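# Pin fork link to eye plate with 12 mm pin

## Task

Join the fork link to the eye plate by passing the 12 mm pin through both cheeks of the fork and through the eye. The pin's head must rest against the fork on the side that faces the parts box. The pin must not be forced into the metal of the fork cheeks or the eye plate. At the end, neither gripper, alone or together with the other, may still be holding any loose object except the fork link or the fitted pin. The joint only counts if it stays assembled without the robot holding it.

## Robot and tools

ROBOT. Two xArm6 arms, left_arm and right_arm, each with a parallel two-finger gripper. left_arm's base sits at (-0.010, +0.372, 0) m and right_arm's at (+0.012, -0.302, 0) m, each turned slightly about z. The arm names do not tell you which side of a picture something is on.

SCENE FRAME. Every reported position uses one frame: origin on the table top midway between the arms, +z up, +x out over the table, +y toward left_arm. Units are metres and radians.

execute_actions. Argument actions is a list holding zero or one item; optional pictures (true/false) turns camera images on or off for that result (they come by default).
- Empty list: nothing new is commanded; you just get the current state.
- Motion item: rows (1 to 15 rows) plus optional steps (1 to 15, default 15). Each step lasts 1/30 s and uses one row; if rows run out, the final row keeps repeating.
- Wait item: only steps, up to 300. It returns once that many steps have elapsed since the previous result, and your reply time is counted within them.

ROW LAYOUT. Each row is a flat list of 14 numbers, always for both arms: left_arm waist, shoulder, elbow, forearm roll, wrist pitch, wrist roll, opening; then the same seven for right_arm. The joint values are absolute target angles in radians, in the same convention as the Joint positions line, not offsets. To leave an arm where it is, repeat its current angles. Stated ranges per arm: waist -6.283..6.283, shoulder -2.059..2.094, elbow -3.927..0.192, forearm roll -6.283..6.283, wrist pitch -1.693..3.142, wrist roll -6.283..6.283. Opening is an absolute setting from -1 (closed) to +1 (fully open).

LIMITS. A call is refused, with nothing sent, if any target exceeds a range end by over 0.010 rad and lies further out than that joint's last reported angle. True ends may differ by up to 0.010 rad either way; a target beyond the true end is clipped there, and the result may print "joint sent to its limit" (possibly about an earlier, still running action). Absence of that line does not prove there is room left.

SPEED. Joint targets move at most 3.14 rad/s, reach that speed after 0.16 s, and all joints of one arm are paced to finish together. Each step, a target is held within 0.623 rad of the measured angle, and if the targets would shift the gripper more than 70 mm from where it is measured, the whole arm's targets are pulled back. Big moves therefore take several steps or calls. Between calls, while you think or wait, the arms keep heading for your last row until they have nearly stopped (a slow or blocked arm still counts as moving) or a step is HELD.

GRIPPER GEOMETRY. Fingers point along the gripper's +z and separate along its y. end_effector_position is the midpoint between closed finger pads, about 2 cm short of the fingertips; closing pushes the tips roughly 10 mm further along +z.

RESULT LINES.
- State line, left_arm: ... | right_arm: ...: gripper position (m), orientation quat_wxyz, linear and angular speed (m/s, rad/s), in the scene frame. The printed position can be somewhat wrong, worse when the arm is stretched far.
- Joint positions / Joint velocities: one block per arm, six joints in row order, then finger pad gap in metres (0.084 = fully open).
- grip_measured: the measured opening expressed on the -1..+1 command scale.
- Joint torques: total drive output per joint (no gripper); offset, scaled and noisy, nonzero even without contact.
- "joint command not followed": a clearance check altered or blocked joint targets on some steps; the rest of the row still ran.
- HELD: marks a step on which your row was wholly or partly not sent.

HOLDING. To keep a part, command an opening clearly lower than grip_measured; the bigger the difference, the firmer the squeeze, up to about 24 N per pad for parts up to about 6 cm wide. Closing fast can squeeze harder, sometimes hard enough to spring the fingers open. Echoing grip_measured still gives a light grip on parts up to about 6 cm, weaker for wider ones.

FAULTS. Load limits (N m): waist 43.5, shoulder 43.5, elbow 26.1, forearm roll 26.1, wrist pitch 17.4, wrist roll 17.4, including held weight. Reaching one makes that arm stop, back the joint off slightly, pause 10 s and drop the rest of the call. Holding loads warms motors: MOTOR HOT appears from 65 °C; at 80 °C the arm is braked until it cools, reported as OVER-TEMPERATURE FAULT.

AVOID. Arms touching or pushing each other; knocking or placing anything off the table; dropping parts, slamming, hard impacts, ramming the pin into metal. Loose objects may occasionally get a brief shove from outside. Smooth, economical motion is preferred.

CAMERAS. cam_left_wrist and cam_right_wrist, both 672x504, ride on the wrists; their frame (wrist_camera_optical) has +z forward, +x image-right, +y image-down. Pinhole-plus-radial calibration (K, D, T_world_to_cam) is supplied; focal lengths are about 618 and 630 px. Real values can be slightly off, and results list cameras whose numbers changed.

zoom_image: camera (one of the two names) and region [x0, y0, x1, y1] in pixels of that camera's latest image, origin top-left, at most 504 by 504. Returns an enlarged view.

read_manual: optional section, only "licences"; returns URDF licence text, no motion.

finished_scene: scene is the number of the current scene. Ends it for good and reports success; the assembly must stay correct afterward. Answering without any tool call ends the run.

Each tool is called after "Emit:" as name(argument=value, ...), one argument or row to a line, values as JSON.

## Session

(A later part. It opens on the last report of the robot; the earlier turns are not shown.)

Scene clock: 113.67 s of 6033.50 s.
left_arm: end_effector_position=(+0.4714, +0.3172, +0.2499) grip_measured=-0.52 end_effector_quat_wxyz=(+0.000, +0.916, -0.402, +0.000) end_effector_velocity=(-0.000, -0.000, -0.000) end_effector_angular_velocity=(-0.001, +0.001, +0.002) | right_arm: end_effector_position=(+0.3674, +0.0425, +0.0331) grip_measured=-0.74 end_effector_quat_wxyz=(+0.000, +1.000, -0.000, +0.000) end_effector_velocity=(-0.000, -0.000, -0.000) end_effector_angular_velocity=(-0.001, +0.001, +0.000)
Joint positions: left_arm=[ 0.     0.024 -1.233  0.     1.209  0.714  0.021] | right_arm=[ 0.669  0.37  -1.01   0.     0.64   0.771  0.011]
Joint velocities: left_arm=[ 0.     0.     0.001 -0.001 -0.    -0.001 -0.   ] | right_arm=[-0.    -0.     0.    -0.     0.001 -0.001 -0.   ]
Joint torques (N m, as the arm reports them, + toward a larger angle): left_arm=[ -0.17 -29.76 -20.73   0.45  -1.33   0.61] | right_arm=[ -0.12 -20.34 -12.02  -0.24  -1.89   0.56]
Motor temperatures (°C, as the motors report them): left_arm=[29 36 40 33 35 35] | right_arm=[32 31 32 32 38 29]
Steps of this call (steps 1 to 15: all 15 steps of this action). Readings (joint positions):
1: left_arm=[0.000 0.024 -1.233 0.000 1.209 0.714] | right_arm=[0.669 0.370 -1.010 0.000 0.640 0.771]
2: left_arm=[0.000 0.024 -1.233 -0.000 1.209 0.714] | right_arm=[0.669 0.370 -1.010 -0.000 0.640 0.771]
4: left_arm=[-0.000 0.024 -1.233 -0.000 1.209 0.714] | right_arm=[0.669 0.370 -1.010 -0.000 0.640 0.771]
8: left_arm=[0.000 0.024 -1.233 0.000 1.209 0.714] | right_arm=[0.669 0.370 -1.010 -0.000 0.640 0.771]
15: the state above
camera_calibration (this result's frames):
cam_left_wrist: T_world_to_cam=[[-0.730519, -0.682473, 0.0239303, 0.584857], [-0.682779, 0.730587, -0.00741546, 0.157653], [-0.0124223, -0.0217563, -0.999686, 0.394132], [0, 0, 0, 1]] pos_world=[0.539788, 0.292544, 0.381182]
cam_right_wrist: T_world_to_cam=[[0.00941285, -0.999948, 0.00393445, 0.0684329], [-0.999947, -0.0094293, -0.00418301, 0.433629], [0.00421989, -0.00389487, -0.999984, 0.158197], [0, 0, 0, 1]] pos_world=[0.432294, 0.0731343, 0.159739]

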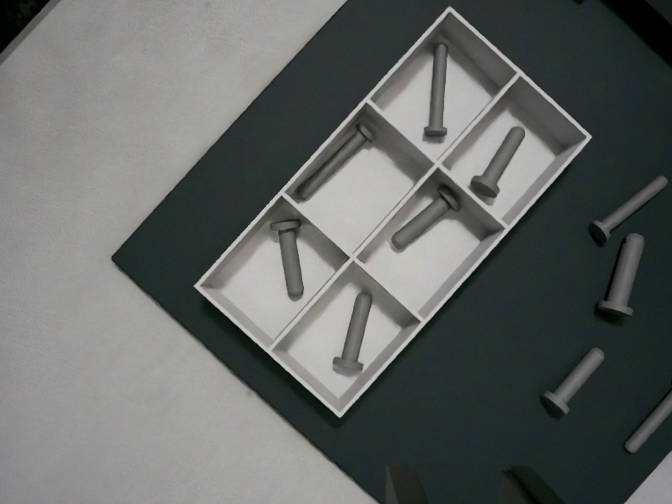

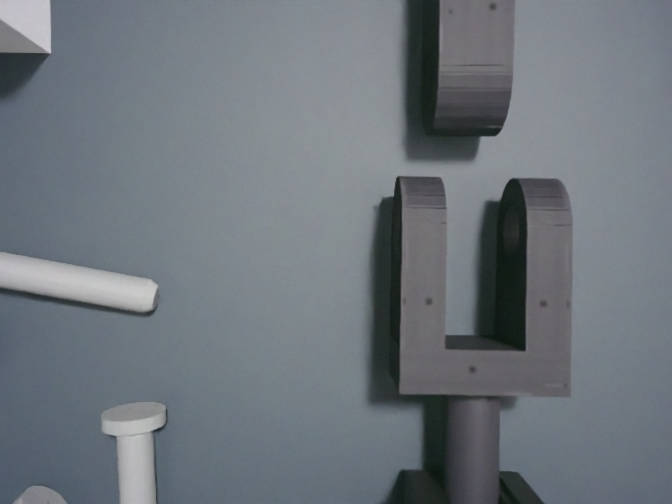

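Emit:
execute_actions(
  actions=[
    {"rows":[[0,0.024,-1.233,0,1.209,0.714,-0.5,0.6745,0.3697,-1.0098,0,0.6401,0.7765,-1]]},
  ],
  pictures=false,
)

Emit:
execute_actions(
  actions=[
    {"rows":[[0,0.024,-1.233,0,1.209,0.714,-0.5,0.6502,0.404,-1.0645,0,0.6605,0.7522,-1]]},
  ],
)

Emit:
execute_actions(
  actions=[
    {"rows":[[0,0.024,-1.233,0,1.209,0.714,-0.5,0.627,0.439,-1.12,0,0.681,0.729,-1]]},
  ],
  pictures=false,
)

Emit:
execute_actions(
  actions=[
    {"steps":15},
  ],
)

Scene clock: 121.97 s of 6033.50 s.
left_arm: end_effector_position=(+0.4714, +0.3172, +0.2499) grip_measured=-0.52 end_effector_quat_wxyz=(+0.000, +0.916, -0.402, +0.000) end_effector_velocity=(+0.000, +0.000, +0.000) end_effector_angular_velocity=(+0.001, -0.000, +0.000) | right_arm: end_effector_position=(+0.3655, +0.0445, +0.0331) grip_measured=-0.74 end_effector_quat_wxyz=(+0.000, +1.000, -0.000, +0.000) end_effector_velocity=(+0.001, +0.000, +0.001) end_effector_angular_velocity=(+0.001, -0.002, -0.001)
Joint positions: left_arm=[-0.     0.024 -1.233  0.     1.209  0.714  0.021] | right_arm=[ 0.674  0.37  -1.01   0.     0.64   0.776  0.011]
Joint velocities: left_arm=[ 0.     0.    -0.     0.001 -0.    -0.    -0.   ] | right_arm=[-0.001 -0.001 -0.    -0.    -0.001  0.001  0.   ]
Joint torques (N m, as the arm reports them, + toward a larger angle): left_arm=[ -0.2  -29.72 -20.9    0.3   -1.45   0.37] | right_arm=[ -0.06 -20.38 -12.07  -0.33  -1.7    0.68]
Motor temperatures (°C, as the motors report them): left_arm=[29 36 40 33 35 35] | right_arm=[32 31 32 32 38 29]
Steps of this call (steps 1 to 15: the robot went on to your last target; steps 16 to 90: nothing new was sent; then 4.80 s passed at rest; steps 91 to 105: all 15 steps of this action). Readings (joint positions):
91: left_arm=[-0.000 0.024 -1.233 -0.000 1.209 0.714] | right_arm=[0.669 0.370 -1.010 0.000 0.640 0.771]
92: left_arm=[0.000 0.024 -1.233 -0.000 1.209 0.714] | right_arm=[0.670 0.370 -1.010 0.000 0.640 0.772]
94: left_arm=[-0.000 0.024 -1.233 -0.000 1.209 0.714] | right_arm=[0.672 0.370 -1.010 -0.000 0.640 0.774]
98: left_arm=[0.000 0.024 -1.233 0.000 1.209 0.714] | right_arm=[0.674 0.370 -1.010 -0.000 0.640 0.776]
105: the state above

Scene clock: 122.47 s of 6033.50 s.
left_arm: end_effector_position=(+0.4714, +0.3172, +0.2499) grip_measured=-0.52 end_effector_quat_wxyz=(+0.000, +0.916, -0.402, +0.000) end_effector_velocity=(-0.000, +0.000, -0.000) end_effector_angular_velocity=(+0.000, +0.001, +0.000) | right_arm: end_effector_position=(+0.3830, +0.0446, +0.0331) grip_measured=-0.74 end_effector_quat_wxyz=(+0.000, +1.000, -0.000, -0.000) end_effector_velocity=(+0.003, +0.000, +0.001) end_effector_angular_velocity=(+0.002, -0.002, -0.000)
Joint positions: left_arm=[-0.     0.024 -1.233 -0.     1.209  0.714  0.021] | right_arm=[ 0.651  0.404 -1.064  0.     0.66   0.752  0.011]
Joint velocities: left_arm=[ 0.     0.     0.001  0.     0.    -0.    -0.   ] | right_arm=[-0.003  0.001 -0.006 -0.     0.002 -0.002 -0.   ]
Joint torques (N m, as the arm reports them, + toward a larger angle): left_arm=[ -0.36 -29.56 -20.71   0.31  -1.33   0.39] | right_arm=[  0.03 -21.54 -12.05  -0.31  -1.7    0.71]
Motor temperatures (°C, as the motors report them): left_arm=[29 36 40 33 35 35] | right_arm=[32 31 32 32 38 29]
Steps of this call (steps 1 to 15: all 15 steps of this action). Readings (joint positions):
1: left_arm=[-0.000 0.024 -1.233 0.000 1.209 0.714] | right_arm=[0.674 0.370 -1.010 0.000 0.640 0.776]
2: left_arm=[-0.000 0.024 -1.233 -0.000 1.209 0.714] | right_arm=[0.673 0.372 -1.013 0.000 0.642 0.774]
4: left_arm=[0.000 0.024 -1.233 0.000 1.209 0.714] | right_arm=[0.664 0.386 -1.035 0.000 0.650 0.765]
8: left_arm=[-0.000 0.024 -1.233 0.000 1.209 0.714] | right_arm=[0.652 0.400 -1.059 -0.000 0.658 0.755]
15: the state above
camera_calibration (this result's frames):
cam_left_wrist: T_world_to_cam=[[-0.730519, -0.682473, 0.0239306, 0.584857], [-0.682779, 0.730587, -0.00741522, 0.157653], [-0.0124227, -0.0217563, -0.999686, 0.394132], [0, 0, 0, 1]] pos_world=[0.539788, 0.292544, 0.381182]
cam_right_wrist: T_world_to_cam=[[0.00955582, -0.999946, 0.00404271, 0.0703195], [-0.999946, -0.00957223, -0.0040585, 0.449236], [0.00409698, -0.00400371, -0.999984, 0.158259], [0, 0, 0, 1]] pos_world=[0.447892, 0.0752495, 0.159795]

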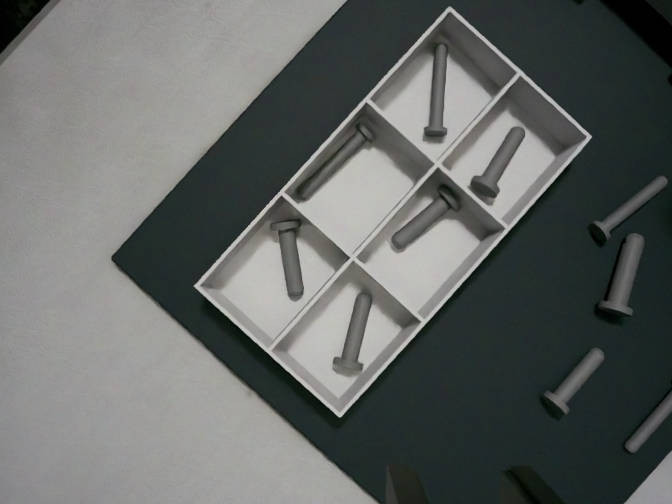

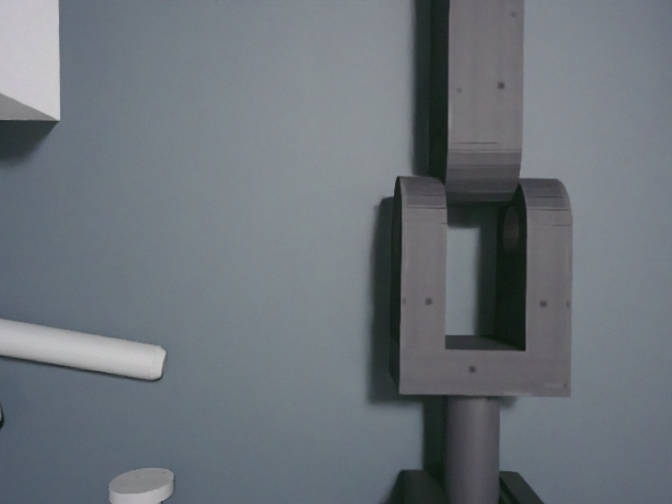

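Scene clock: 122.97 s of 6033.50 s.
left_arm: end_effector_position=(+0.4714, +0.3172, +0.2499) grip_measured=-0.52 end_effector_quat_wxyz=(+0.000, +0.916, -0.402, +0.000) end_effector_velocity=(-0.000, -0.000, -0.000) end_effector_angular_velocity=(-0.001, +0.001, +0.001) | right_arm: end_effector_position=(+0.4005, +0.0446, +0.0330) grip_measured=-0.74 end_effector_quat_wxyz=(-0.000, +1.000, -0.000, +0.000) end_effector_velocity=(+0.003, -0.001, +0.001) end_effector_angular_velocity=(+0.000, -0.001, -0.002)
Joint positions: left_arm=[ 0.     0.024 -1.233  0.     1.209  0.714  0.021] | right_arm=[ 0.628  0.439 -1.119  0.     0.681  0.729  0.011]
Joint velocities: left_arm=[ 0.     0.     0.001 -0.001  0.    -0.    -0.   ] | right_arm=[-0.004  0.002 -0.006 -0.     0.003 -0.003 -0.   ]
Joint torques (N m, as the arm reports them, + toward a larger angle): left_arm=[ -0.33 -30.03 -20.96   0.32  -1.24   0.3 ] | right_arm=[ -0.86 -21.78 -12.05  -0.27  -1.71   0.76]
Motor temperatures (°C, as the motors report them): left_arm=[29 36 40 33 35 35] | right_arm=[32 31 32 32 38 29]
Steps of this call (steps 1 to 15: all 15 steps of this action). Readings (joint positions):
1: left_arm=[0.000 0.024 -1.233 -0.000 1.209 0.714] | right_arm=[0.650 0.404 -1.064 0.000 0.660 0.752]
2: left_arm=[0.000 0.024 -1.233 0.000 1.209 0.714] | right_arm=[0.649 0.406 -1.068 0.000 0.662 0.750]
4: left_arm=[0.000 0.024 -1.233 -0.000 1.209 0.714] | right_arm=[0.640 0.420 -1.090 0.000 0.671 0.741]
8: left_arm=[-0.000 0.024 -1.233 -0.000 1.209 0.714] | right_arm=[0.629 0.435 -1.114 0.000 0.678 0.732]
15: the state above

Scene clock: 123.47 s of 6033.50 s.
left_arm: end_effector_position=(+0.4714, +0.3172, +0.2499) grip_measured=-0.52 end_effector_quat_wxyz=(+0.000, +0.916, -0.402, +0.000) end_effector_velocity=(-0.000, -0.000, -0.000) end_effector_angular_velocity=(-0.001, +0.000, +0.001) | right_arm: end_effector_position=(+0.4008, +0.0445, +0.0330) grip_measured=-0.74 end_effector_quat_wxyz=(-0.000, +1.000, -0.000, +0.000) end_effector_velocity=(+0.000, -0.000, +0.000) end_effector_angular_velocity=(-0.000, +0.000, -0.001)
Joint positions: left_arm=[-0.     0.024 -1.233 -0.     1.209  0.714  0.021] | right_arm=[ 0.627  0.439 -1.12   0.     0.681  0.729  0.011]
Joint velocities: left_arm=[-0.    -0.     0.    -0.001  0.    -0.    -0.   ] | right_arm=[-0.001 -0.    -0.     0.     0.001 -0.     0.   ]
Joint torques (N m, as the arm reports them, + toward a larger angle): left_arm=[ -0.33 -30.46 -20.75   0.27  -1.23   0.29] | right_arm=[ -0.92 -21.7  -12.13  -0.51  -1.63   0.74]
Motor temperatures (°C, as the motors report them): left_arm=[29 36 40 33 35 35] | right_arm=[32 31 32 32 38 29]
Steps of this call (steps 1 to 15: the robot went on to your last target). Readings (joint positions):
1: left_arm=[0.000 0.024 -1.233 0.000 1.209 0.714] | right_arm=[0.627 0.439 -1.119 0.000 0.681 0.729]
2: left_arm=[0.000 0.024 -1.233 -0.000 1.209 0.714] | right_arm=[0.627 0.439 -1.120 0.000 0.681 0.729]
4: left_arm=[-0.000 0.024 -1.233 -0.000 1.209 0.714] | right_arm=[0.627 0.439 -1.120 0.000 0.681 0.729]
8: left_arm=[0.000 0.024 -1.233 0.000 1.209 0.714] | right_arm=[0.627 0.439 -1.120 0.000 0.681 0.729]
15: the state above
All arms were judged still, so your last target was given up. Only a new action makes them travel on or press farther. Fingers that are still opening or closing keep moving.
camera_calibration (this result's frames):
cam_left_wrist: T_world_to_cam=[[-0.730519, -0.682473, 0.0239304, 0.584857], [-0.682779, 0.730587, -0.00741538, 0.157654], [-0.0124225, -0.0217563, -0.999686, 0.394132], [0, 0, 0, 1]] pos_world=[0.539788, 0.292544, 0.381182]
cam_right_wrist: T_world_to_cam=[[0.00949162, -0.999947, 0.0039065, 0.0700415], [-0.999946, -0.00950804, -0.00420768, 0.467044], [0.0042446, -0.00386635, -0.999984, 0.157998], [0, 0, 0, 1]] pos_world=[0.465684, 0.0750893, 0.159687]

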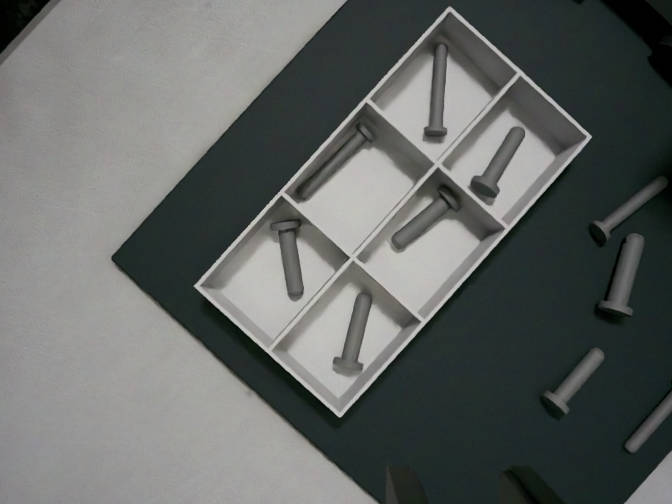

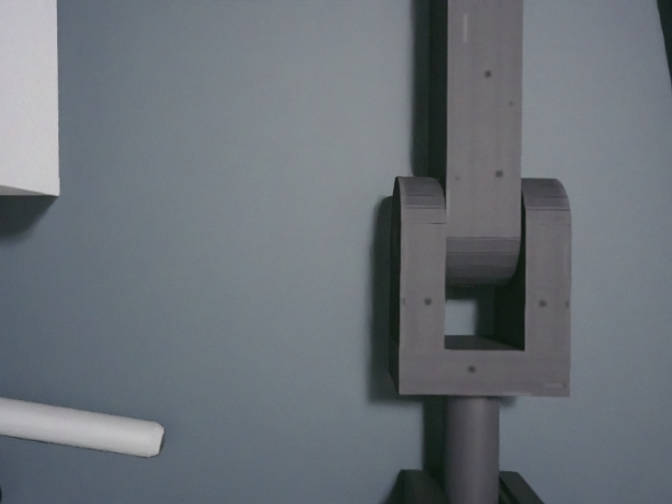

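Emit:
execute_actions(
  actions=[
    {"rows":[[0,0.024,-1.233,0,1.209,0.714,-0.5,0.627,0.439,-1.12,0,0.681,0.729,-0.3]],"steps":10},
  ],
  pictures=false,
)

Emit:
execute_actions(
  actions=[
    {"rows":[[0,0.024,-1.233,0,1.209,0.714,-0.5,0.627,0.25,-1.12,0,0.85,0.729,-0.3]]},
  ],
  pictures=false,
)

Emit:
execute_actions(
  actions=[
    {"rows":[[0,0.024,-1.233,0,1.209,0.714,-0.5,0.564,0.0,-0.7,0,0.1,0,-0.3]]},
  ],
  pictures=false,
)

Emit:
execute_actions(
  actions=[
    {"steps":15},
  ],
  pictures=false,
)

Emit:
execute_actions(
  actions=[
    {"rows":[[-0.325,0.1116,-0.95,0,0.838,0.714,-0.5,0.564,0.178,-0.4,0,-0.6,0,-0.3]]},
  ],
  pictures=false,
)

Emit:
execute_actions(
  actions=[
    {"rows":[[-0.325,0.1116,-0.846,0,0.734,0.714,-0.5,0.564,0.178,-0.236,0,-0.742,0,-0.3]]},
  ],
  pictures=false,
)

Emit:
execute_actions(
  actions=[
    {"steps":20},
  ],
)

Scene clock: 132.60 s of 6033.50 s.
left_arm: end_effector_position=(+0.4714, +0.3172, +0.2499) grip_measured=-0.52 end_effector_quat_wxyz=(+0.000, +0.916, -0.402, +0.000) end_effector_velocity=(+0.000, +0.000, +0.001) end_effector_angular_velocity=(+0.000, -0.002, +0.000) | right_arm: end_effector_position=(+0.4010, +0.0445, +0.0331) grip_measured=-0.32 end_effector_quat_wxyz=(-0.000, +1.000, -0.001, +0.000) end_effector_velocity=(-0.002, -0.000, -0.002) end_effector_angular_velocity=(-0.002, +0.003, +0.002)
Joint positions: left_arm=[-0.     0.024 -1.233  0.     1.209  0.714  0.021] | right_arm=[ 0.627  0.439 -1.12  -0.     0.681  0.729  0.03 ]
Joint velocities: left_arm=[ 0.    -0.    -0.002  0.001  0.    -0.    -0.   ] | right_arm=[ 0.002  0.002  0.002  0.    -0.    -0.     0.   ]
Joint torques (N m, as the arm reports them, + toward a larger angle): left_arm=[ -0.35 -30.06 -20.97   0.23  -1.39   0.21] | right_arm=[  0.01 -20.88 -11.55  -0.36  -1.54   0.6 ]
Motor temperatures (°C, as the motors report them): left_arm=[29 36 40 33 35 35] | right_arm=[32 32 33 32 38 29]
Steps of this call (steps 1 to 90: nothing new was sent; then 5.80 s passed at rest; steps 91 to 100: all 10 steps of this action). Readings (joint positions):
91: left_arm=[-0.000 0.024 -1.233 0.000 1.209 0.714] | right_arm=[0.627 0.439 -1.120 0.000 0.681 0.729]
92: left_arm=[-0.000 0.024 -1.233 0.000 1.209 0.714] | right_arm=[0.627 0.439 -1.120 -0.000 0.681 0.729]
94: left_arm=[0.000 0.024 -1.233 0.000 1.209 0.714] | right_arm=[0.626 0.438 -1.121 -0.000 0.681 0.729]
98: left_arm=[0.000 0.024 -1.233 0.000 1.209 0.714] | right_arm=[0.627 0.439 -1.120 -0.000 0.681 0.729]
100: the state above

Scene clock: 133.10 s of 6033.50 s.
left_arm: end_effector_position=(+0.4714, +0.3172, +0.2499) grip_measured=-0.52 end_effector_quat_wxyz=(+0.000, +0.916, -0.402, +0.000) end_effector_velocity=(+0.000, -0.000, +0.000) end_effector_angular_velocity=(-0.001, -0.000, +0.001) | right_arm: end_effector_position=(+0.3955, +0.0397, +0.1147) grip_measured=-0.32 end_effector_quat_wxyz=(-0.005, +1.000, -0.000, +0.006) end_effector_velocity=(-0.003, -0.003, +0.010) end_effector_angular_velocity=(-0.006, +0.006, -0.000)
Joint positions: left_arm=[-0.     0.024 -1.233 -0.     1.209  0.714  0.021] | right_arm=[ 0.627  0.255 -1.118  0.     0.847  0.729  0.03 ]
Joint velocities: left_arm=[ 0.     0.    -0.001 -0.001  0.    -0.    -0.   ] | right_arm=[-0.    -0.025  0.     0.     0.033 -0.     0.   ]
Joint torques (N m, as the arm reports them, + toward a larger angle): left_arm=[ -0.49 -29.73 -20.82   0.2   -1.36   0.47] | right_arm=[ -0.27 -20.1  -13.4   -0.35  -1.65   0.67]
Motor temperatures (°C, as the motors report them): left_arm=[29 36 40 33 35 35] | right_arm=[32 32 33 32 38 29]
Steps of this call (steps 1 to 15: all 15 steps of this action). Readings (joint positions):
1: left_arm=[-0.000 0.024 -1.233 -0.000 1.209 0.714] | right_arm=[0.627 0.439 -1.120 -0.000 0.681 0.729]
2: left_arm=[-0.000 0.024 -1.233 -0.000 1.209 0.714] | right_arm=[0.627 0.436 -1.119 -0.000 0.685 0.729]
4: left_arm=[0.000 0.024 -1.233 0.000 1.209 0.714] | right_arm=[0.627 0.402 -1.114 0.000 0.722 0.729]
8: left_arm=[0.000 0.024 -1.233 0.000 1.209 0.714] | right_arm=[0.627 0.286 -1.126 -0.000 0.811 0.729]
15: the state above

Scene clock: 133.60 s of 6033.50 s.
left_arm: end_effector_position=(+0.4714, +0.3172, +0.2499) grip_measured=-0.52 end_effector_quat_wxyz=(+0.000, +0.916, -0.402, +0.000) end_effector_velocity=(-0.000, +0.000, -0.000) end_effector_angular_velocity=(+0.001, +0.001, -0.001) | right_arm: end_effector_position=(+0.4338, +0.0306, +0.1698) grip_measured=-0.32 end_effector_quat_wxyz=(-0.097, +0.914, +0.295, +0.261) end_effector_velocity=(+0.018, -0.004, +0.054) end_effector_angular_velocity=(+0.043, -0.454, +0.363)
Joint positions: left_arm=[ 0.     0.024 -1.233  0.     1.209  0.714  0.021] | right_arm=[ 0.567  0.011 -0.721  0.     0.145  0.043  0.03 ]
Joint velocities: left_arm=[ 0.    -0.     0.001  0.001  0.     0.    -0.   ] | right_arm=[-0.028 -0.116  0.217 -0.001 -0.484 -0.462  0.   ]
Joint torques (N m, as the arm reports them, + toward a larger angle): left_arm=[ -0.66 -30.1  -21.12   0.41  -1.39   0.36] | right_arm=[  0.36 -13.59 -13.18  -0.43  -1.55   1.16]
Motor temperatures (°C, as the motors report them): left_arm=[29 36 40 33 35 35] | right_arm=[32 32 33 32 38 29]
Steps of this call (steps 1 to 15: all 15 steps of this action). Readings (joint positions):
1: left_arm=[0.000 0.024 -1.233 0.000 1.209 0.714] | right_arm=[0.627 0.254 -1.118 0.000 0.848 0.729]
2: left_arm=[0.000 0.024 -1.233 0.000 1.209 0.714] | right_arm=[0.627 0.252 -1.115 0.000 0.843 0.723]
4: left_arm=[-0.000 0.024 -1.233 0.000 1.209 0.714] | right_arm=[0.623 0.234 -1.087 -0.000 0.799 0.679]
8: left_arm=[-0.000 0.024 -1.233 -0.000 1.209 0.714] | right_arm=[0.597 0.131 -0.917 0.000 0.531 0.411]
15: the state above

Scene clock: 134.10 s of 6033.50 s.
left_arm: end_effector_position=(+0.4714, +0.3172, +0.2499) grip_measured=-0.52 end_effector_quat_wxyz=(+0.000, +0.916, -0.402, +0.000) end_effector_velocity=(+0.000, +0.000, +0.000) end_effector_angular_velocity=(+0.000, -0.000, +0.001) | right_arm: end_effector_position=(+0.4352, +0.0298, +0.1747) grip_measured=-0.32 end_effector_quat_wxyz=(-0.096, +0.903, +0.312, +0.279) end_effector_velocity=(-0.000, -0.001, +0.000) end_effector_angular_velocity=(-0.001, -0.001, +0.001)
Joint positions: left_arm=[ 0.     0.024 -1.233 -0.     1.209  0.714  0.021] | right_arm=[ 0.564  0.    -0.7   -0.     0.1    0.     0.03 ]
Joint velocities: left_arm=[ 0.     0.001 -0.001  0.    -0.    -0.001 -0.   ] | right_arm=[-0.001 -0.002  0.002 -0.    -0.    -0.003  0.   ]
Joint torques (N m, as the arm reports them, + toward a larger angle): left_arm=[ -0.33 -29.74 -20.88   0.33  -1.5    0.42] | right_arm=[ -0.14 -14.45 -12.53  -0.34  -2.35   0.59]
Motor temperatures (°C, as the motors report them): left_arm=[29 36 40 33 35 35] | right_arm=[32 32 33 32 38 29]
Steps of this call (steps 1 to 15: the robot went on to your last target). Readings (joint positions):
1: left_arm=[0.000 0.024 -1.233 0.000 1.209 0.714] | right_arm=[0.566 0.008 -0.715 -0.000 0.132 0.030]
2: left_arm=[0.000 0.024 -1.233 -0.000 1.209 0.714] | right_arm=[0.566 0.006 -0.711 -0.000 0.123 0.021]
4: left_arm=[-0.000 0.024 -1.233 0.000 1.209 0.714] | right_arm=[0.565 0.004 -0.706 -0.000 0.112 0.011]
8: left_arm=[0.000 0.024 -1.233 0.000 1.209 0.714] | right_arm=[0.564 0.002 -0.702 -0.000 0.103 0.003]
15: the state above

Scene clock: 134.60 s of 6033.50 s.
left_arm: end_effector_position=(+0.4287, +0.1942, +0.1407) grip_measured=-0.52 end_effector_quat_wxyz=(+0.000, +0.853, -0.522, -0.001) end_effector_velocity=(-0.166, -0.228, -0.227) end_effector_angular_velocity=(+0.016, +0.040, -0.579) | right_arm: end_effector_position=(+0.3994, +0.0016, +0.1046) grip_measured=-0.32 end_effector_quat_wxyz=(-0.127, +0.870, +0.301, +0.369) end_effector_velocity=(-0.010, -0.008, +0.020) end_effector_angular_velocity=(+0.164, -0.208, -0.001)
Joint positions: left_arm=[-0.272  0.098 -0.996 -0.     0.9    0.714  0.021] | right_arm=[ 0.564  0.169 -0.415  0.    -0.556  0.     0.03 ]
Joint velocities: left_arm=[-0.579  0.162  0.505 -0.    -0.624  0.001 -0.   ] | right_arm=[-0.001  0.08   0.131 -0.001 -0.476  0.001  0.   ]
Joint torques (N m, as the arm reports them, + toward a larger angle): left_arm=[  4.66 -33.69 -21.5    0.54  -1.01   0.3 ] | right_arm=[ -0.24 -15.17  -9.65  -0.09  -2.06   0.64]
Motor temperatures (°C, as the motors report them): left_arm=[29 36 40 33 35 35] | right_arm=[32 32 33 32 38 29]
Steps of this call (steps 1 to 15: all 15 steps of this action). Readings (joint positions):
1: left_arm=[-0.000 0.024 -1.233 0.000 1.209 0.714] | right_arm=[0.564 0.000 -0.700 -0.000 0.100 0.000]
2: left_arm=[-0.003 0.024 -1.231 0.000 1.204 0.714] | right_arm=[0.564 0.001 -0.699 -0.000 0.095 0.000]
4: left_arm=[-0.032 0.030 -1.207 0.000 1.166 0.714] | right_arm=[0.564 0.011 -0.681 -0.000 0.051 0.000]
8: left_arm=[-0.122 0.058 -1.125 -0.000 1.070 0.714] | right_arm=[0.564 0.081 -0.564 -0.000 -0.198 0.000]
15: the state above

Scene clock: 135.10 s of 6033.50 s.
left_arm: end_effector_position=(+0.3972, +0.1817, +0.0913) grip_measured=-0.52 end_effector_quat_wxyz=(-0.000, +0.839, -0.545, +0.001) end_effector_velocity=(-0.009, +0.001, -0.011) end_effector_angular_velocity=(+0.007, +0.014, -0.006) | right_arm: end_effector_position=(+0.3542, -0.0338, +0.0803) grip_measured=-0.32 end_effector_quat_wxyz=(-0.127, +0.870, +0.301, +0.369) end_effector_velocity=(-0.008, -0.007, -0.005) end_effector_angular_velocity=(-0.004, +0.006, -0.001)
Joint positions: left_arm=[-0.324  0.111 -0.849 -0.     0.735  0.714  0.021] | right_arm=[ 0.564  0.177 -0.24  -0.    -0.74   0.     0.03 ]
Joint velocities: left_arm=[-0.006  0.005  0.026  0.    -0.015  0.     0.   ] | right_arm=[-0.001  0.001  0.028  0.    -0.023  0.    -0.   ]
Joint torques (N m, as the arm reports them, + toward a larger angle): left_arm=[ -0.23 -29.21 -18.21   0.23  -1.33   0.28] | right_arm=[ -0.17 -11.54  -6.39  -0.1   -2.41   0.7 ]
Motor temperatures (°C, as the motors report them): left_arm=[29 36 40 33 35 35] | right_arm=[32 32 33 32 38 29]
Steps of this call (steps 1 to 15: all 15 steps of this action). Readings (joint positions):
1: left_arm=[-0.289 0.103 -0.981 -0.000 0.882 0.714] | right_arm=[0.564 0.172 -0.411 0.000 -0.570 0.000]
2: left_arm=[-0.301 0.106 -0.966 -0.000 0.863 0.714] | right_arm=[0.564 0.173 -0.406 -0.000 -0.583 0.000]
4: left_arm=[-0.313 0.107 -0.924 -0.000 0.812 0.714] | right_arm=[0.564 0.173 -0.367 -0.000 -0.629 0.000]
8: left_arm=[-0.321 0.112 -0.860 0.000 0.754 0.714] | right_arm=[0.564 0.178 -0.261 0.000 -0.713 -0.000]
15: the state above

Scene clock: 135.77 s of 6033.50 s.
left_arm: end_effector_position=(+0.3961, +0.1818, +0.0901) grip_measured=-0.52 end_effector_quat_wxyz=(-0.000, +0.838, -0.545, +0.000) end_effector_velocity=(+0.000, -0.000, +0.000) end_effector_angular_velocity=(-0.000, -0.000, -0.001) | right_arm: end_effector_position=(+0.3530, -0.0348, +0.0794) grip_measured=-0.32 end_effector_quat_wxyz=(-0.127, +0.871, +0.301, +0.368) end_effector_velocity=(+0.000, -0.001, -0.000) end_effector_angular_velocity=(-0.000, +0.001, -0.002)
Joint positions: left_arm=[-0.325  0.112 -0.846 -0.     0.734  0.714  0.021] | right_arm=[ 0.564  0.178 -0.236 -0.    -0.742  0.     0.03 ]
Joint velocities: left_arm=[-0.     0.001 -0.001 -0.     0.     0.001 -0.   ] | right_arm=[-0.002 -0.     0.    -0.     0.001  0.    -0.   ]
Joint torques (N m, as the arm reports them, + toward a larger angle): left_arm=[ -0.53 -28.74 -17.97   0.13  -1.18   0.24] | right_arm=[  0.03 -11.44  -6.36  -0.03  -2.36   0.67]
Motor temperatures (°C, as the motors report them): left_arm=[29 36 40 33 35 35] | right_arm=[32 32 33 32 38 29]
Steps of this call (steps 1 to 15: the robot went on to your last target; steps 16 to 20: nothing new was sent). Readings (joint positions):
1: left_arm=[-0.324 0.111 -0.848 -0.000 0.735 0.714] | right_arm=[0.564 0.178 -0.239 -0.000 -0.740 0.000]
2: left_arm=[-0.324 0.111 -0.848 -0.000 0.735 0.714] | right_arm=[0.564 0.178 -0.238 -0.000 -0.741 0.000]
4: left_arm=[-0.325 0.111 -0.847 -0.000 0.734 0.714] | right_arm=[0.564 0.178 -0.237 -0.000 -0.741 0.000]
8: left_arm=[-0.325 0.111 -0.846 -0.000 0.734 0.714] | right_arm=[0.564 0.178 -0.237 -0.000 -0.742 0.000]
20: the state above
All arms were judged still, so your last target was given up. Only a new action makes them travel on or press farther. Fingers that are still opening or closing keep moving.
camera_calibration (this result's frames):
cam_left_wrist: T_world_to_cam=[[-0.910202, -0.413489, 0.023649, 0.463551], [-0.41376, 0.910353, -0.00774581, 0.0647333], [-0.0183261, -0.0168352, -0.99969, 0.231895], [0, 0, 0, 1]] pos_world=[0.452959, 0.136648, 0.221362]
cam_right_wrist: T_world_to_cam=[[0.620537, -0.784112, 0.0101324, -0.217622], [-0.539423, -0.4362, -0.720245, 0.298142], [0.569172, 0.441473, -0.693646, -0.00394468], [0, 0, 0, 1]] pos_world=[0.298112, -0.038849, 0.214204]

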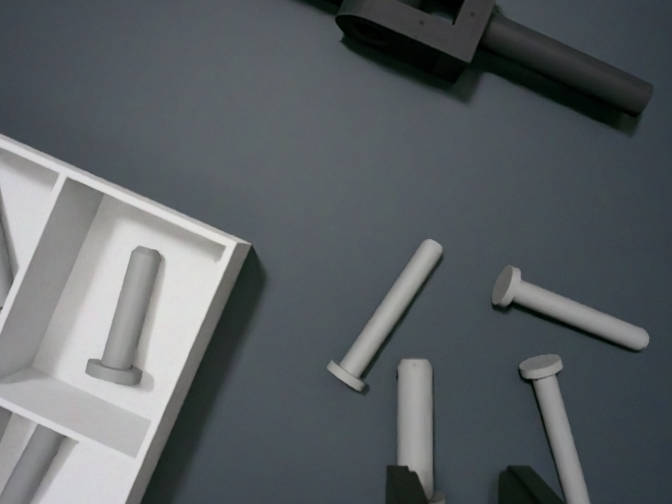

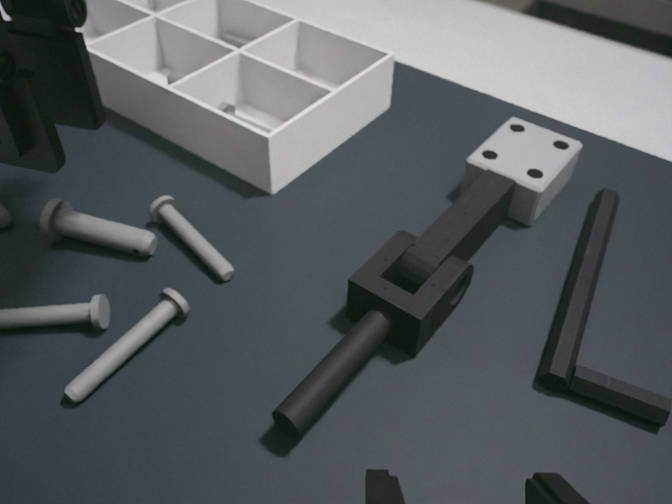

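Emit:
execute_actions(
  actions=[
    {"rows":[[-0.325,0.2464,-0.821,0,0.5746,0.714,-0.5,0.564,0.178,-0.236,0,-0.742,0,-0.3]]},
  ],
  pictures=false,
)

Emit:
execute_actions(
  actions=[
    {"steps":15},
  ],
)

Scene clock: 140.83 s of 6033.50 s.
left_arm: end_effector_position=(+0.3970, +0.1813, +0.0344) grip_measured=-0.52 end_effector_quat_wxyz=(-0.000, +0.838, -0.545, +0.001) end_effector_velocity=(+0.001, -0.000, -0.006) end_effector_angular_velocity=(-0.002, -0.005, -0.001) | right_arm: end_effector_position=(+0.3530, -0.0348, +0.0794) grip_measured=-0.32 end_effector_quat_wxyz=(-0.127, +0.871, +0.301, +0.368) end_effector_velocity=(-0.001, +0.000, -0.000) end_effector_angular_velocity=(-0.000, +0.000, +0.002)
Joint positions: left_arm=[-0.325  0.244 -0.822 -0.     0.577  0.714  0.021] | right_arm=[ 0.564  0.178 -0.236 -0.    -0.742  0.     0.03 ]
Joint velocities: left_arm=[ 0.     0.016  0.003  0.001 -0.025  0.001 -0.   ] | right_arm=[ 0.002  0.002  0.    -0.    -0.001  0.    -0.   ]
Joint torques (N m, as the arm reports them, + toward a larger angle): left_arm=[ -0.32 -31.46 -16.33   0.68  -1.18   0.4 ] | right_arm=[ -0.22 -11.77  -6.12  -0.07  -2.33   0.51]
Motor temperatures (°C, as the motors report them): left_arm=[29 36 40 33 35 35] | right_arm=[32 31 32 32 38 29]
Steps of this call (steps 1 to 90: nothing new was sent; then 1.57 s passed at rest; steps 91 to 105: all 15 steps of this action). Readings (joint positions):
91: left_arm=[-0.325 0.112 -0.846 -0.000 0.734 0.714] | right_arm=[0.564 0.178 -0.236 0.000 -0.742 -0.000]
92: left_arm=[-0.325 0.114 -0.846 -0.000 0.729 0.714] | right_arm=[0.564 0.178 -0.236 -0.000 -0.742 -0.000]
94: left_arm=[-0.325 0.143 -0.844 -0.000 0.688 0.714] | right_arm=[0.564 0.178 -0.236 0.000 -0.742 -0.000]
98: left_arm=[-0.325 0.228 -0.821 0.000 0.604 0.714] | right_arm=[0.564 0.178 -0.236 -0.000 -0.742 -0.000]
105: the state above

Scene clock: 141.33 s of 6033.50 s.
left_arm: end_effector_position=(+0.3965, +0.1816, +0.0330) grip_measured=-0.52 end_effector_quat_wxyz=(+0.000, +0.838, -0.545, +0.000) end_effector_velocity=(+0.000, -0.000, +0.000) end_effector_angular_velocity=(-0.000, -0.000, +0.000) | right_arm: end_effector_position=(+0.3530, -0.0348, +0.0794) grip_measured=-0.32 end_effector_quat_wxyz=(-0.127, +0.871, +0.301, +0.368) end_effector_velocity=(+0.000, -0.000, -0.000) end_effector_angular_velocity=(+0.000, +0.000, -0.001)
Joint positions: left_arm=[-0.325  0.246 -0.821 -0.     0.575  0.714  0.021] | right_arm=[ 0.564  0.178 -0.236 -0.    -0.742  0.     0.03 ]
Joint velocities: left_arm=[ 0.     0.    -0.    -0.001 -0.     0.     0.   ] | right_arm=[-0.     0.001 -0.    -0.    -0.001  0.    -0.   ]
Joint torques (N m, as the arm reports them, + toward a larger angle): left_arm=[  0.   -30.92 -15.63   0.43  -1.2    0.33] | right_arm=[ -0.32 -11.36  -6.18  -0.06  -2.47   0.65]
Motor temperatures (°C, as the motors report them): left_arm=[29 36 40 33 35 35] | right_arm=[32 31 32 32 38 29]
Steps of this call (steps 1 to 15: the robot went on to your last target). Readings (joint positions):
1: left_arm=[-0.325 0.244 -0.822 -0.000 0.576 0.714] | right_arm=[0.564 0.178 -0.236 0.000 -0.742 -0.000]
2: left_arm=[-0.325 0.245 -0.822 0.000 0.576 0.714] | right_arm=[0.564 0.178 -0.236 0.000 -0.742 0.000]
4: left_arm=[-0.325 0.245 -0.822 0.000 0.575 0.714] | right_arm=[0.564 0.178 -0.236 -0.000 -0.742 0.000]
8: left_arm=[-0.325 0.246 -0.821 -0.000 0.575 0.714] | right_arm=[0.564 0.178 -0.236 -0.000 -0.742 -0.000]
15: the state above
All arms were judged still, so your last target was given up. Only a new action makes them travel on or press farther. Fingers that are still opening or closing keep moving.
camera_calibration (this result's frames):
cam_left_wrist: T_world_to_cam=[[-0.910202, -0.413475, 0.0238984, 0.46519], [-0.413744, 0.910363, -0.00746251, 0.0646531], [-0.0186707, -0.0166802, -0.999687, 0.174998], [0, 0, 0, 1]] pos_world=[0.453434, 0.136406, 0.164308]
cam_right_wrist: T_world_to_cam=[[0.620537, -0.784112, 0.0101322, -0.217622], [-0.539441, -0.436214, -0.720222, 0.298128], [0.569155, 0.441459, -0.693669, -0.00393594], [0, 0, 0, 1]] pos_world=[0.298105, -0.0388545, 0.214193]

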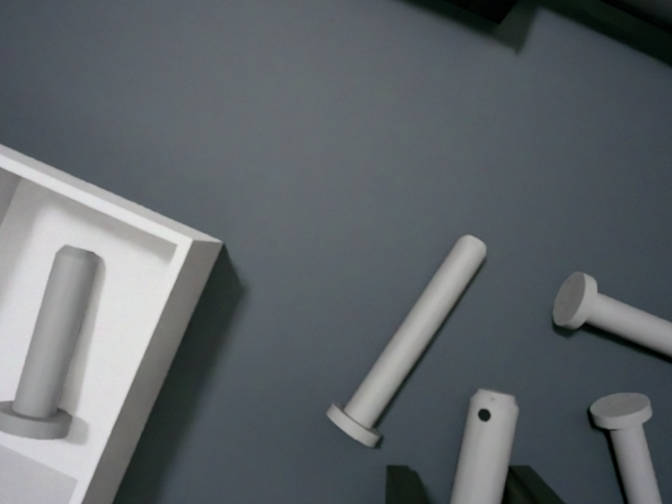

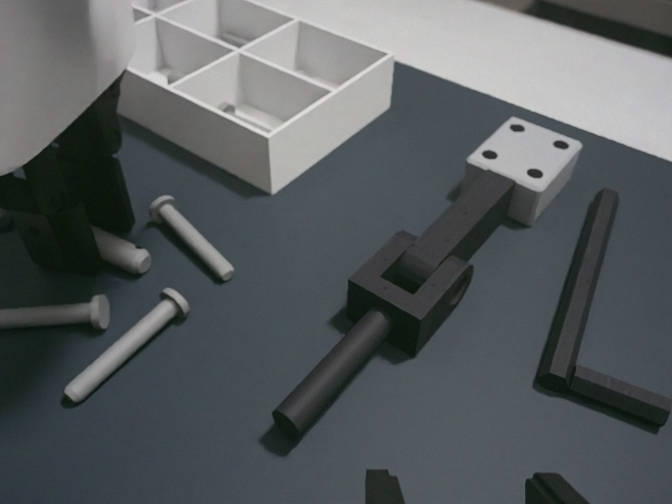

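Emit:
execute_actions(
  actions=[
    {"rows":[[-0.325,0.2535,-0.82,0,0.5663,0.714,-0.5,0.564,0.178,-0.236,0,-0.742,0,-0.3]]},
  ],
  pictures=false,
)

Emit:
execute_actions(
  actions=[
    {"rows":[[-0.325,0.2535,-0.82,0,0.5663,0.714,-0.6,0.564,0.178,-0.236,0,-0.742,0,-0.3],[-0.325,0.2535,-0.82,0,0.5663,0.714,-0.65,0.564,0.178,-0.236,0,-0.742,0,-0.3],[-0.325,0.2535,-0.82,0,0.5663,0.714,-0.7,0.564,0.178,-0.236,0,-0.742,0,-0.3],[-0.325,0.2535,-0.82,0,0.5663,0.714,-0.8,0.564,0.178,-0.236,0,-0.742,0,-0.3],[-0.325,0.2535,-0.82,0,0.5663,0.714,-1,0.564,0.178,-0.236,0,-0.742,0,-0.3]]},
  ],
)

Scene clock: 148.27 s of 6033.50 s.
left_arm: end_effector_position=(+0.3970, +0.1814, +0.0313) grip_measured=-0.52 end_effector_quat_wxyz=(-0.000, +0.839, -0.545, +0.001) end_effector_velocity=(-0.001, +0.000, -0.002) end_effector_angular_velocity=(+0.000, +0.001, -0.000) | right_arm: end_effector_position=(+0.3530, -0.0348, +0.0794) grip_measured=-0.32 end_effector_quat_wxyz=(-0.127, +0.871, +0.301, +0.368) end_effector_velocity=(+0.000, -0.000, +0.000) end_effector_angular_velocity=(+0.001, -0.001, -0.001)
Joint positions: left_arm=[-0.325  0.251 -0.821  0.     0.567  0.714  0.021] | right_arm=[ 0.564  0.178 -0.236  0.    -0.742 -0.     0.03 ]
Joint velocities: left_arm=[-0.     0.003  0.001 -0.001 -0.003  0.001  0.   ] | right_arm=[-0.001 -0.     0.    -0.    -0.001 -0.    -0.   ]
Joint torques (N m, as the arm reports them, + toward a larger angle): left_arm=[ -0.21 -18.01 -13.7    0.18  -2.76   0.24] | right_arm=[ -0.25 -11.95  -6.21  -0.2   -2.31   0.58]
Motor temperatures (°C, as the motors report them): left_arm=[29 36 39 33 35 35] | right_arm=[32 31 32 32 38 29]
Steps of this call (steps 1 to 90: nothing new was sent; then 3.43 s passed at rest; steps 91 to 105: all 15 steps of this action). Readings (joint positions):
91: left_arm=[-0.325 0.246 -0.821 -0.000 0.574 0.714] | right_arm=[0.564 0.178 -0.236 -0.000 -0.742 0.000]
92: left_arm=[-0.325 0.247 -0.821 0.000 0.573 0.714] | right_arm=[0.564 0.178 -0.236 -0.000 -0.742 -0.000]
94: left_arm=[-0.325 0.250 -0.821 0.000 0.570 0.714] | right_arm=[0.564 0.178 -0.236 -0.000 -0.742 0.000]
98: left_arm=[-0.325 0.250 -0.821 0.000 0.569 0.714] | right_arm=[0.564 0.178 -0.236 0.000 -0.742 -0.000]
105: the state above

Scene clock: 148.77 s of 6033.50 s.
left_arm: end_effector_position=(+0.3973, +0.1814, +0.0310) grip_measured=-0.57 end_effector_quat_wxyz=(-0.000, +0.839, -0.545, +0.001) end_effector_velocity=(-0.001, +0.000, -0.001) end_effector_angular_velocity=(+0.002, +0.002, -0.001) | right_arm: end_effector_position=(+0.3530, -0.0348, +0.0794) grip_measured=-0.32 end_effector_quat_wxyz=(-0.127, +0.871, +0.301, +0.368) end_effector_velocity=(+0.000, -0.000, -0.000) end_effector_angular_velocity=(-0.000, -0.000, +0.000)
Joint positions: left_arm=[-0.325  0.252 -0.821  0.     0.566  0.714  0.019] | right_arm=[ 0.564  0.178 -0.236 -0.    -0.742 -0.     0.03 ]
Joint velocities: left_arm=[-0.     0.001  0.002  0.001 -0.     0.     0.   ] | right_arm=[-0.     0.001  0.    -0.    -0.001 -0.     0.   ]
Joint torques (N m, as the arm reports them, + toward a larger angle): left_arm=[ -2.22 -13.68 -10.18  -0.03  -1.94   0.55] | right_arm=[ -0.31 -11.52  -6.29  -0.1   -2.25   0.7 ]
Motor temperatures (°C, as the motors report them): left_arm=[29 36 39 33 35 35] | right_arm=[32 31 32 32 38 29]
Steps of this call (steps 1 to 15: all 15 steps of this action). Readings (joint positions):
1: left_arm=[-0.325 0.251 -0.821 0.000 0.567 0.714] | right_arm=[0.564 0.178 -0.236 0.000 -0.742 0.000]
2: left_arm=[-0.325 0.252 -0.821 0.000 0.566 0.714] | right_arm=[0.564 0.178 -0.236 0.000 -0.742 0.000]
4: left_arm=[-0.325 0.252 -0.821 0.000 0.566 0.714] | right_arm=[0.564 0.178 -0.236 0.000 -0.742 0.000]
8: left_arm=[-0.325 0.252 -0.821 0.000 0.566 0.714] | right_arm=[0.564 0.178 -0.236 -0.000 -0.742 0.000]
15: the state above
camera_calibration (this result's frames):
cam_left_wrist: T_world_to_cam=[[-0.910166, -0.413648, 0.0222167, 0.465891], [-0.413922, 0.910264, -0.00937322, 0.0652743], [-0.0163458, -0.0177271, -0.999709, 0.172211], [0, 0, 0, 1]] pos_world=[0.453872, 0.136351, 0.162422]
cam_right_wrist: T_world_to_cam=[[0.620537, -0.784112, 0.0101324, -0.217622], [-0.539441, -0.436214, -0.720222, 0.298128], [0.569155, 0.441459, -0.693669, -0.00393598], [0, 0, 0, 1]] pos_world=[0.298105, -0.0388545, 0.214193]

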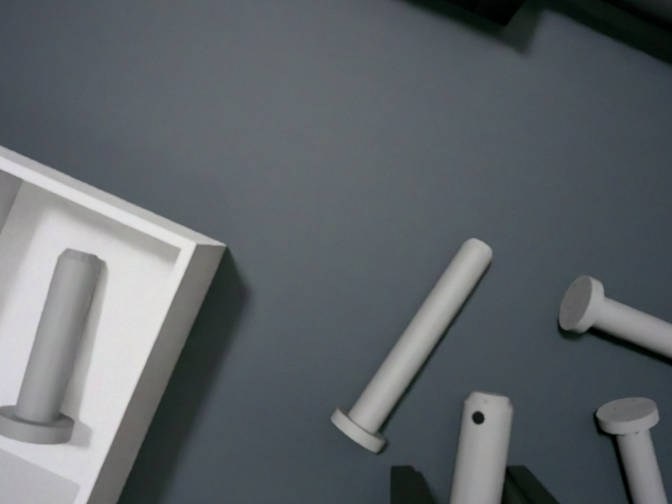

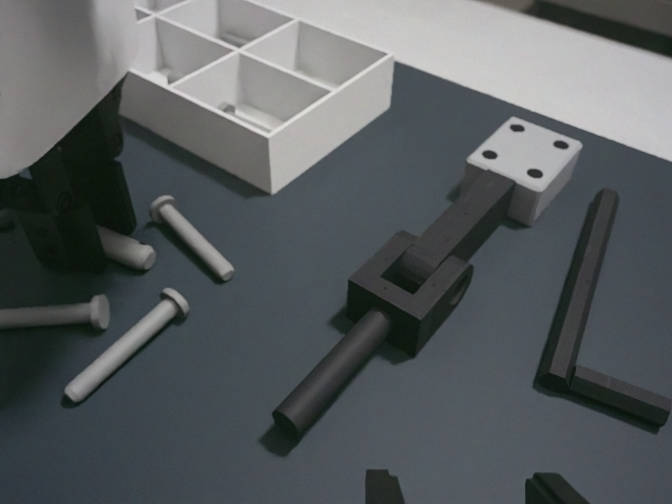

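Emit:
execute_actions(
  actions=[
    {"rows":[[-0.325,0.244,-0.8215,0,0.5775,0.714,-0.42,0.564,0.178,-0.236,0,-0.742,0,-0.3]]},
  ],
  pictures=false,
)

Emit:
execute_actions(
  actions=[
    {"steps":40},
  ],
  pictures=false,
)

Emit:
execute_actions(
  actions=[
    {"rows":[[-0.334,0.256,-0.8405,0,0.5845,0.785,-0.42,0.564,0.178,-0.236,0,-0.742,0,-0.3]]},
  ],
  pictures=false,
)

Emit:
execute_actions(
  actions=[
    {"rows":[[-0.334,0.256,-0.8405,0,0.5845,0.785,-0.55,0.564,0.178,-0.236,0,-0.742,0,-0.3],[-0.334,0.256,-0.8405,0,0.5845,0.785,-0.62,0.564,0.178,-0.236,0,-0.742,0,-0.3],[-0.334,0.256,-0.8405,0,0.5845,0.785,-0.68,0.564,0.178,-0.236,0,-0.742,0,-0.3],[-0.334,0.256,-0.8405,0,0.5845,0.785,-0.75,0.564,0.178,-0.236,0,-0.742,0,-0.3],[-0.334,0.256,-0.8405,0,0.5845,0.785,-1,0.564,0.178,-0.236,0,-0.742,0,-0.3]]},
  ],
)

Scene clock: 158.50 s of 6033.50 s.
left_arm: end_effector_position=(+0.3946, +0.1823, +0.0318) grip_measured=-0.44 end_effector_quat_wxyz=(+0.000, +0.838, -0.545, -0.003) end_effector_velocity=(-0.000, +0.003, +0.002) end_effector_angular_velocity=(+0.002, +0.003, +0.007) | right_arm: end_effector_position=(+0.3530, -0.0348, +0.0794) grip_measured=-0.32 end_effector_quat_wxyz=(-0.127, +0.871, +0.301, +0.368) end_effector_velocity=(-0.000, +0.000, -0.000) end_effector_angular_velocity=(-0.000, +0.000, +0.000)
Joint positions: left_arm=[-0.325  0.247 -0.819 -0.     0.578  0.714  0.025] | right_arm=[ 0.564  0.178 -0.236 -0.    -0.742 -0.     0.03 ]
Joint velocities: left_arm=[ 0.006 -0.006  0.002  0.     0.009 -0.001 -0.   ] | right_arm=[ 0.  0.  0.  0.  0. -0. -0.]
Joint torques (N m, as the arm reports them, + toward a larger angle): left_arm=[  0.73 -26.78 -12.18   0.47  -0.33   0.35] | right_arm=[ -0.15 -11.73  -6.12  -0.1   -2.3    0.58]
Motor temperatures (°C, as the motors report them): left_arm=[29 36 38 33 34 35] | right_arm=[32 31 32 32 38 29]
Steps of this call (steps 1 to 15: the robot went on to your last target; steps 16 to 90: nothing new was sent; then 6.23 s passed at rest; steps 91 to 105: all 15 steps of this action). Readings (joint positions):
91: left_arm=[-0.325 0.253 -0.820 0.000 0.566 0.714] | right_arm=[0.564 0.178 -0.236 0.000 -0.742 -0.000]
92: left_arm=[-0.325 0.252 -0.820 0.000 0.568 0.714] | right_arm=[0.564 0.178 -0.236 0.000 -0.742 0.000]
94: left_arm=[-0.326 0.250 -0.820 -0.000 0.572 0.714] | right_arm=[0.564 0.178 -0.236 -0.000 -0.742 0.000]
98: left_arm=[-0.327 0.249 -0.819 -0.001 0.575 0.714] | right_arm=[0.564 0.178 -0.236 -0.000 -0.742 0.000]
105: the state above

Scene clock: 159.83 s of 6033.50 s.
left_arm: end_effector_position=(+0.3966, +0.1815, +0.0340) grip_measured=-0.44 end_effector_quat_wxyz=(+0.000, +0.838, -0.545, -0.000) end_effector_velocity=(-0.000, +0.000, -0.000) end_effector_angular_velocity=(+0.000, +0.000, -0.000) | right_arm: end_effector_position=(+0.3530, -0.0348, +0.0794) grip_measured=-0.32 end_effector_quat_wxyz=(-0.127, +0.871, +0.301, +0.368) end_effector_velocity=(-0.001, +0.001, -0.000) end_effector_angular_velocity=(-0.000, +0.000, +0.003)
Joint positions: left_arm=[-0.325  0.244 -0.821  0.     0.578  0.714  0.025] | right_arm=[ 0.564  0.178 -0.236  0.    -0.742 -0.     0.03 ]
Joint velocities: left_arm=[ 0.     0.     0.     0.001  0.    -0.    -0.   ] | right_arm=[ 0.002  0.    -0.    -0.     0.    -0.    -0.   ]
Joint torques (N m, as the arm reports them, + toward a larger angle): left_arm=[ -0.35 -31.32 -16.21   0.22  -1.44   0.27] | right_arm=[ -0.07 -11.54  -6.26  -0.12  -2.17   0.59]
Motor temperatures (°C, as the motors report them): left_arm=[29 36 38 33 34 35] | right_arm=[32 31 32 32 38 29]
Steps of this call (steps 1 to 15: the robot went on to your last target; steps 16 to 40: nothing new was sent). Readings (joint positions):
1: left_arm=[-0.325 0.247 -0.819 0.000 0.578 0.714] | right_arm=[0.564 0.178 -0.236 -0.000 -0.742 0.000]
2: left_arm=[-0.325 0.247 -0.819 0.000 0.578 0.714] | right_arm=[0.564 0.178 -0.236 -0.000 -0.742 -0.000]
4: left_arm=[-0.325 0.246 -0.819 0.000 0.579 0.714] | right_arm=[0.564 0.178 -0.236 0.000 -0.742 0.000]
8: left_arm=[-0.325 0.246 -0.819 0.000 0.579 0.714] | right_arm=[0.564 0.178 -0.236 -0.000 -0.742 -0.000]
40: the state above
All arms were judged still, so your last target was given up. Only a new action makes them travel on or press farther. Fingers that are still opening or closing keep moving.

Scene clock: 160.33 s of 6033.50 s.
left_arm: end_effector_position=(+0.3992, +0.1759, +0.0343) grip_measured=-0.44 end_effector_quat_wxyz=(+0.000, +0.816, -0.578, -0.000) end_effector_velocity=(+0.001, -0.001, +0.000) end_effector_angular_velocity=(+0.000, -0.001, -0.010) | right_arm: end_effector_position=(+0.3530, -0.0348, +0.0794) grip_measured=-0.32 end_effector_quat_wxyz=(-0.127, +0.871, +0.301, +0.368) end_effector_velocity=(+0.000, -0.000, -0.000) end_effector_angular_velocity=(-0.000, +0.000, -0.000)
Joint positions: left_arm=[-0.334  0.256 -0.84  -0.     0.584  0.784  0.025] | right_arm=[ 0.564  0.178 -0.236  0.    -0.742  0.     0.03 ]
Joint velocities: left_arm=[-0.001  0.001 -0.003  0.001  0.001  0.009 -0.   ] | right_arm=[-0. -0. -0.  0.  0.  0.  0.]
Joint torques (N m, as the arm reports them, + toward a larger angle): left_arm=[ -0.47 -32.08 -16.01   0.22  -1.29   0.38] | right_arm=[  0.07 -11.6   -6.22  -0.22  -2.35   0.58]
Motor temperatures (°C, as the motors report them): left_arm=[29 36 38 33 34 35] | right_arm=[32 31 32 32 38 29]
Steps of this call (steps 1 to 15: all 15 steps of this action). Readings (joint positions):
1: left_arm=[-0.325 0.244 -0.822 -0.000 0.578 0.714] | right_arm=[0.564 0.178 -0.236 -0.000 -0.742 -0.000]
2: left_arm=[-0.325 0.245 -0.822 -0.000 0.578 0.719] | right_arm=[0.564 0.178 -0.236 -0.000 -0.742 -0.000]
4: left_arm=[-0.329 0.249 -0.830 -0.000 0.581 0.746] | right_arm=[0.564 0.178 -0.236 -0.000 -0.742 0.000]
8: left_arm=[-0.333 0.255 -0.838 0.000 0.584 0.776] | right_arm=[0.564 0.178 -0.236 0.000 -0.742 -0.000]
15: the state above

Scene clock: 160.83 s of 6033.50 s.
left_arm: end_effector_position=(+0.3992, +0.1758, +0.0343) grip_measured=-0.74 end_effector_quat_wxyz=(+0.000, +0.816, -0.578, +0.000) end_effector_velocity=(+0.000, -0.000, +0.000) end_effector_angular_velocity=(-0.001, -0.000, +0.002) | right_arm: end_effector_position=(+0.3530, -0.0348, +0.0794) grip_measured=-0.32 end_effector_quat_wxyz=(-0.127, +0.871, +0.301, +0.368) end_effector_velocity=(+0.000, -0.000, +0.000) end_effector_angular_velocity=(-0.000, -0.000, -0.000)
Joint positions: left_arm=[-0.334  0.256 -0.84  -0.     0.585  0.785  0.011] | right_arm=[ 0.564  0.178 -0.236 -0.    -0.742 -0.     0.03 ]
Joint velocities: left_arm=[-0.    -0.    -0.    -0.001  0.    -0.001  0.   ] | right_arm=[-0.001 -0.     0.    -0.     0.    -0.    -0.   ]
Joint torques (N m, as the arm reports them, + toward a larger angle): left_arm=[ -0.07 -31.68 -16.2    0.37  -1.38   0.25] | right_arm=[ -0.39 -11.62  -6.07  -0.1   -2.25   0.62]
Motor temperatures (°C, as the motors report them): left_arm=[29 36 38 33 34 35] | right_arm=[32 31 32 32 38 29]
Steps of this call (steps 1 to 15: all 15 steps of this action). Readings (joint positions):
1: left_arm=[-0.334 0.256 -0.840 -0.000 0.584 0.784] | right_arm=[0.564 0.178 -0.236 0.000 -0.742 0.000]
2: left_arm=[-0.334 0.256 -0.840 0.000 0.584 0.785] | right_arm=[0.564 0.178 -0.236 -0.000 -0.742 -0.000]
4: left_arm=[-0.334 0.256 -0.840 -0.000 0.584 0.785] | right_arm=[0.564 0.178 -0.236 0.000 -0.742 -0.000]
8: left_arm=[-0.334 0.256 -0.840 -0.000 0.585 0.785] | right_arm=[0.564 0.178 -0.236 -0.000 -0.742 0.000]
15: the state above
camera_calibration (this result's frames):
cam_left_wrist: T_world_to_cam=[[-0.940327, -0.339431, 0.0239319, 0.46425], [-0.339686, 0.94051, -0.0074155, 0.0361649], [-0.0199911, -0.0151023, -0.999686, 0.176498], [0, 0, 0, 1]] pos_world=[0.45236, 0.126233, 0.1656]
cam_right_wrist: T_world_to_cam=[[0.620537, -0.784112, 0.0101323, -0.217622], [-0.539441, -0.436214, -0.720222, 0.298128], [0.569155, 0.441459, -0.693669, -0.00393593], [0, 0, 0, 1]] pos_world=[0.298105, -0.0388545, 0.214193]

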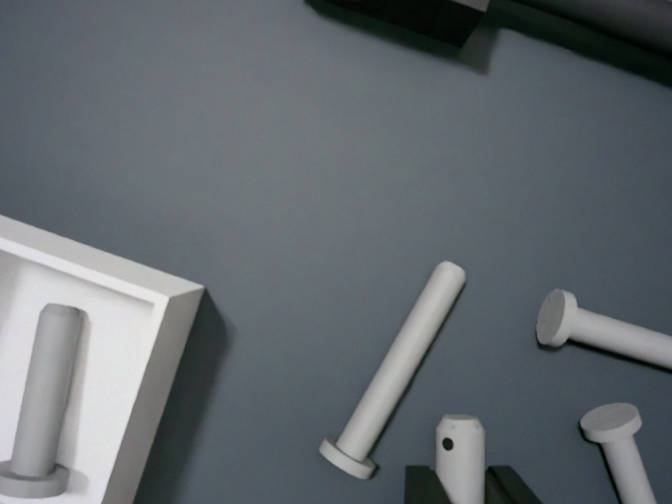

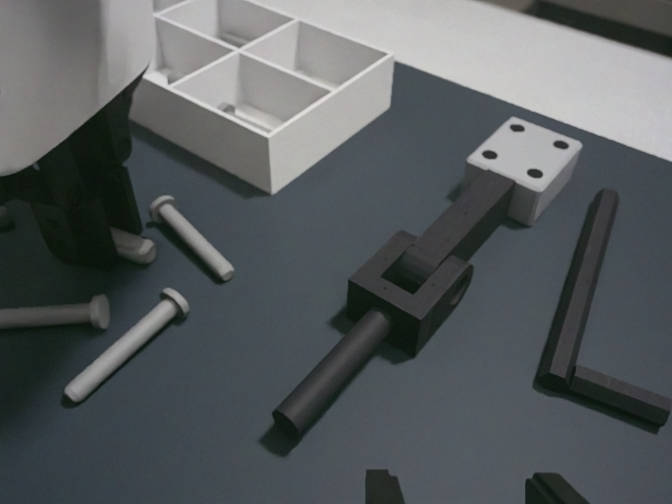

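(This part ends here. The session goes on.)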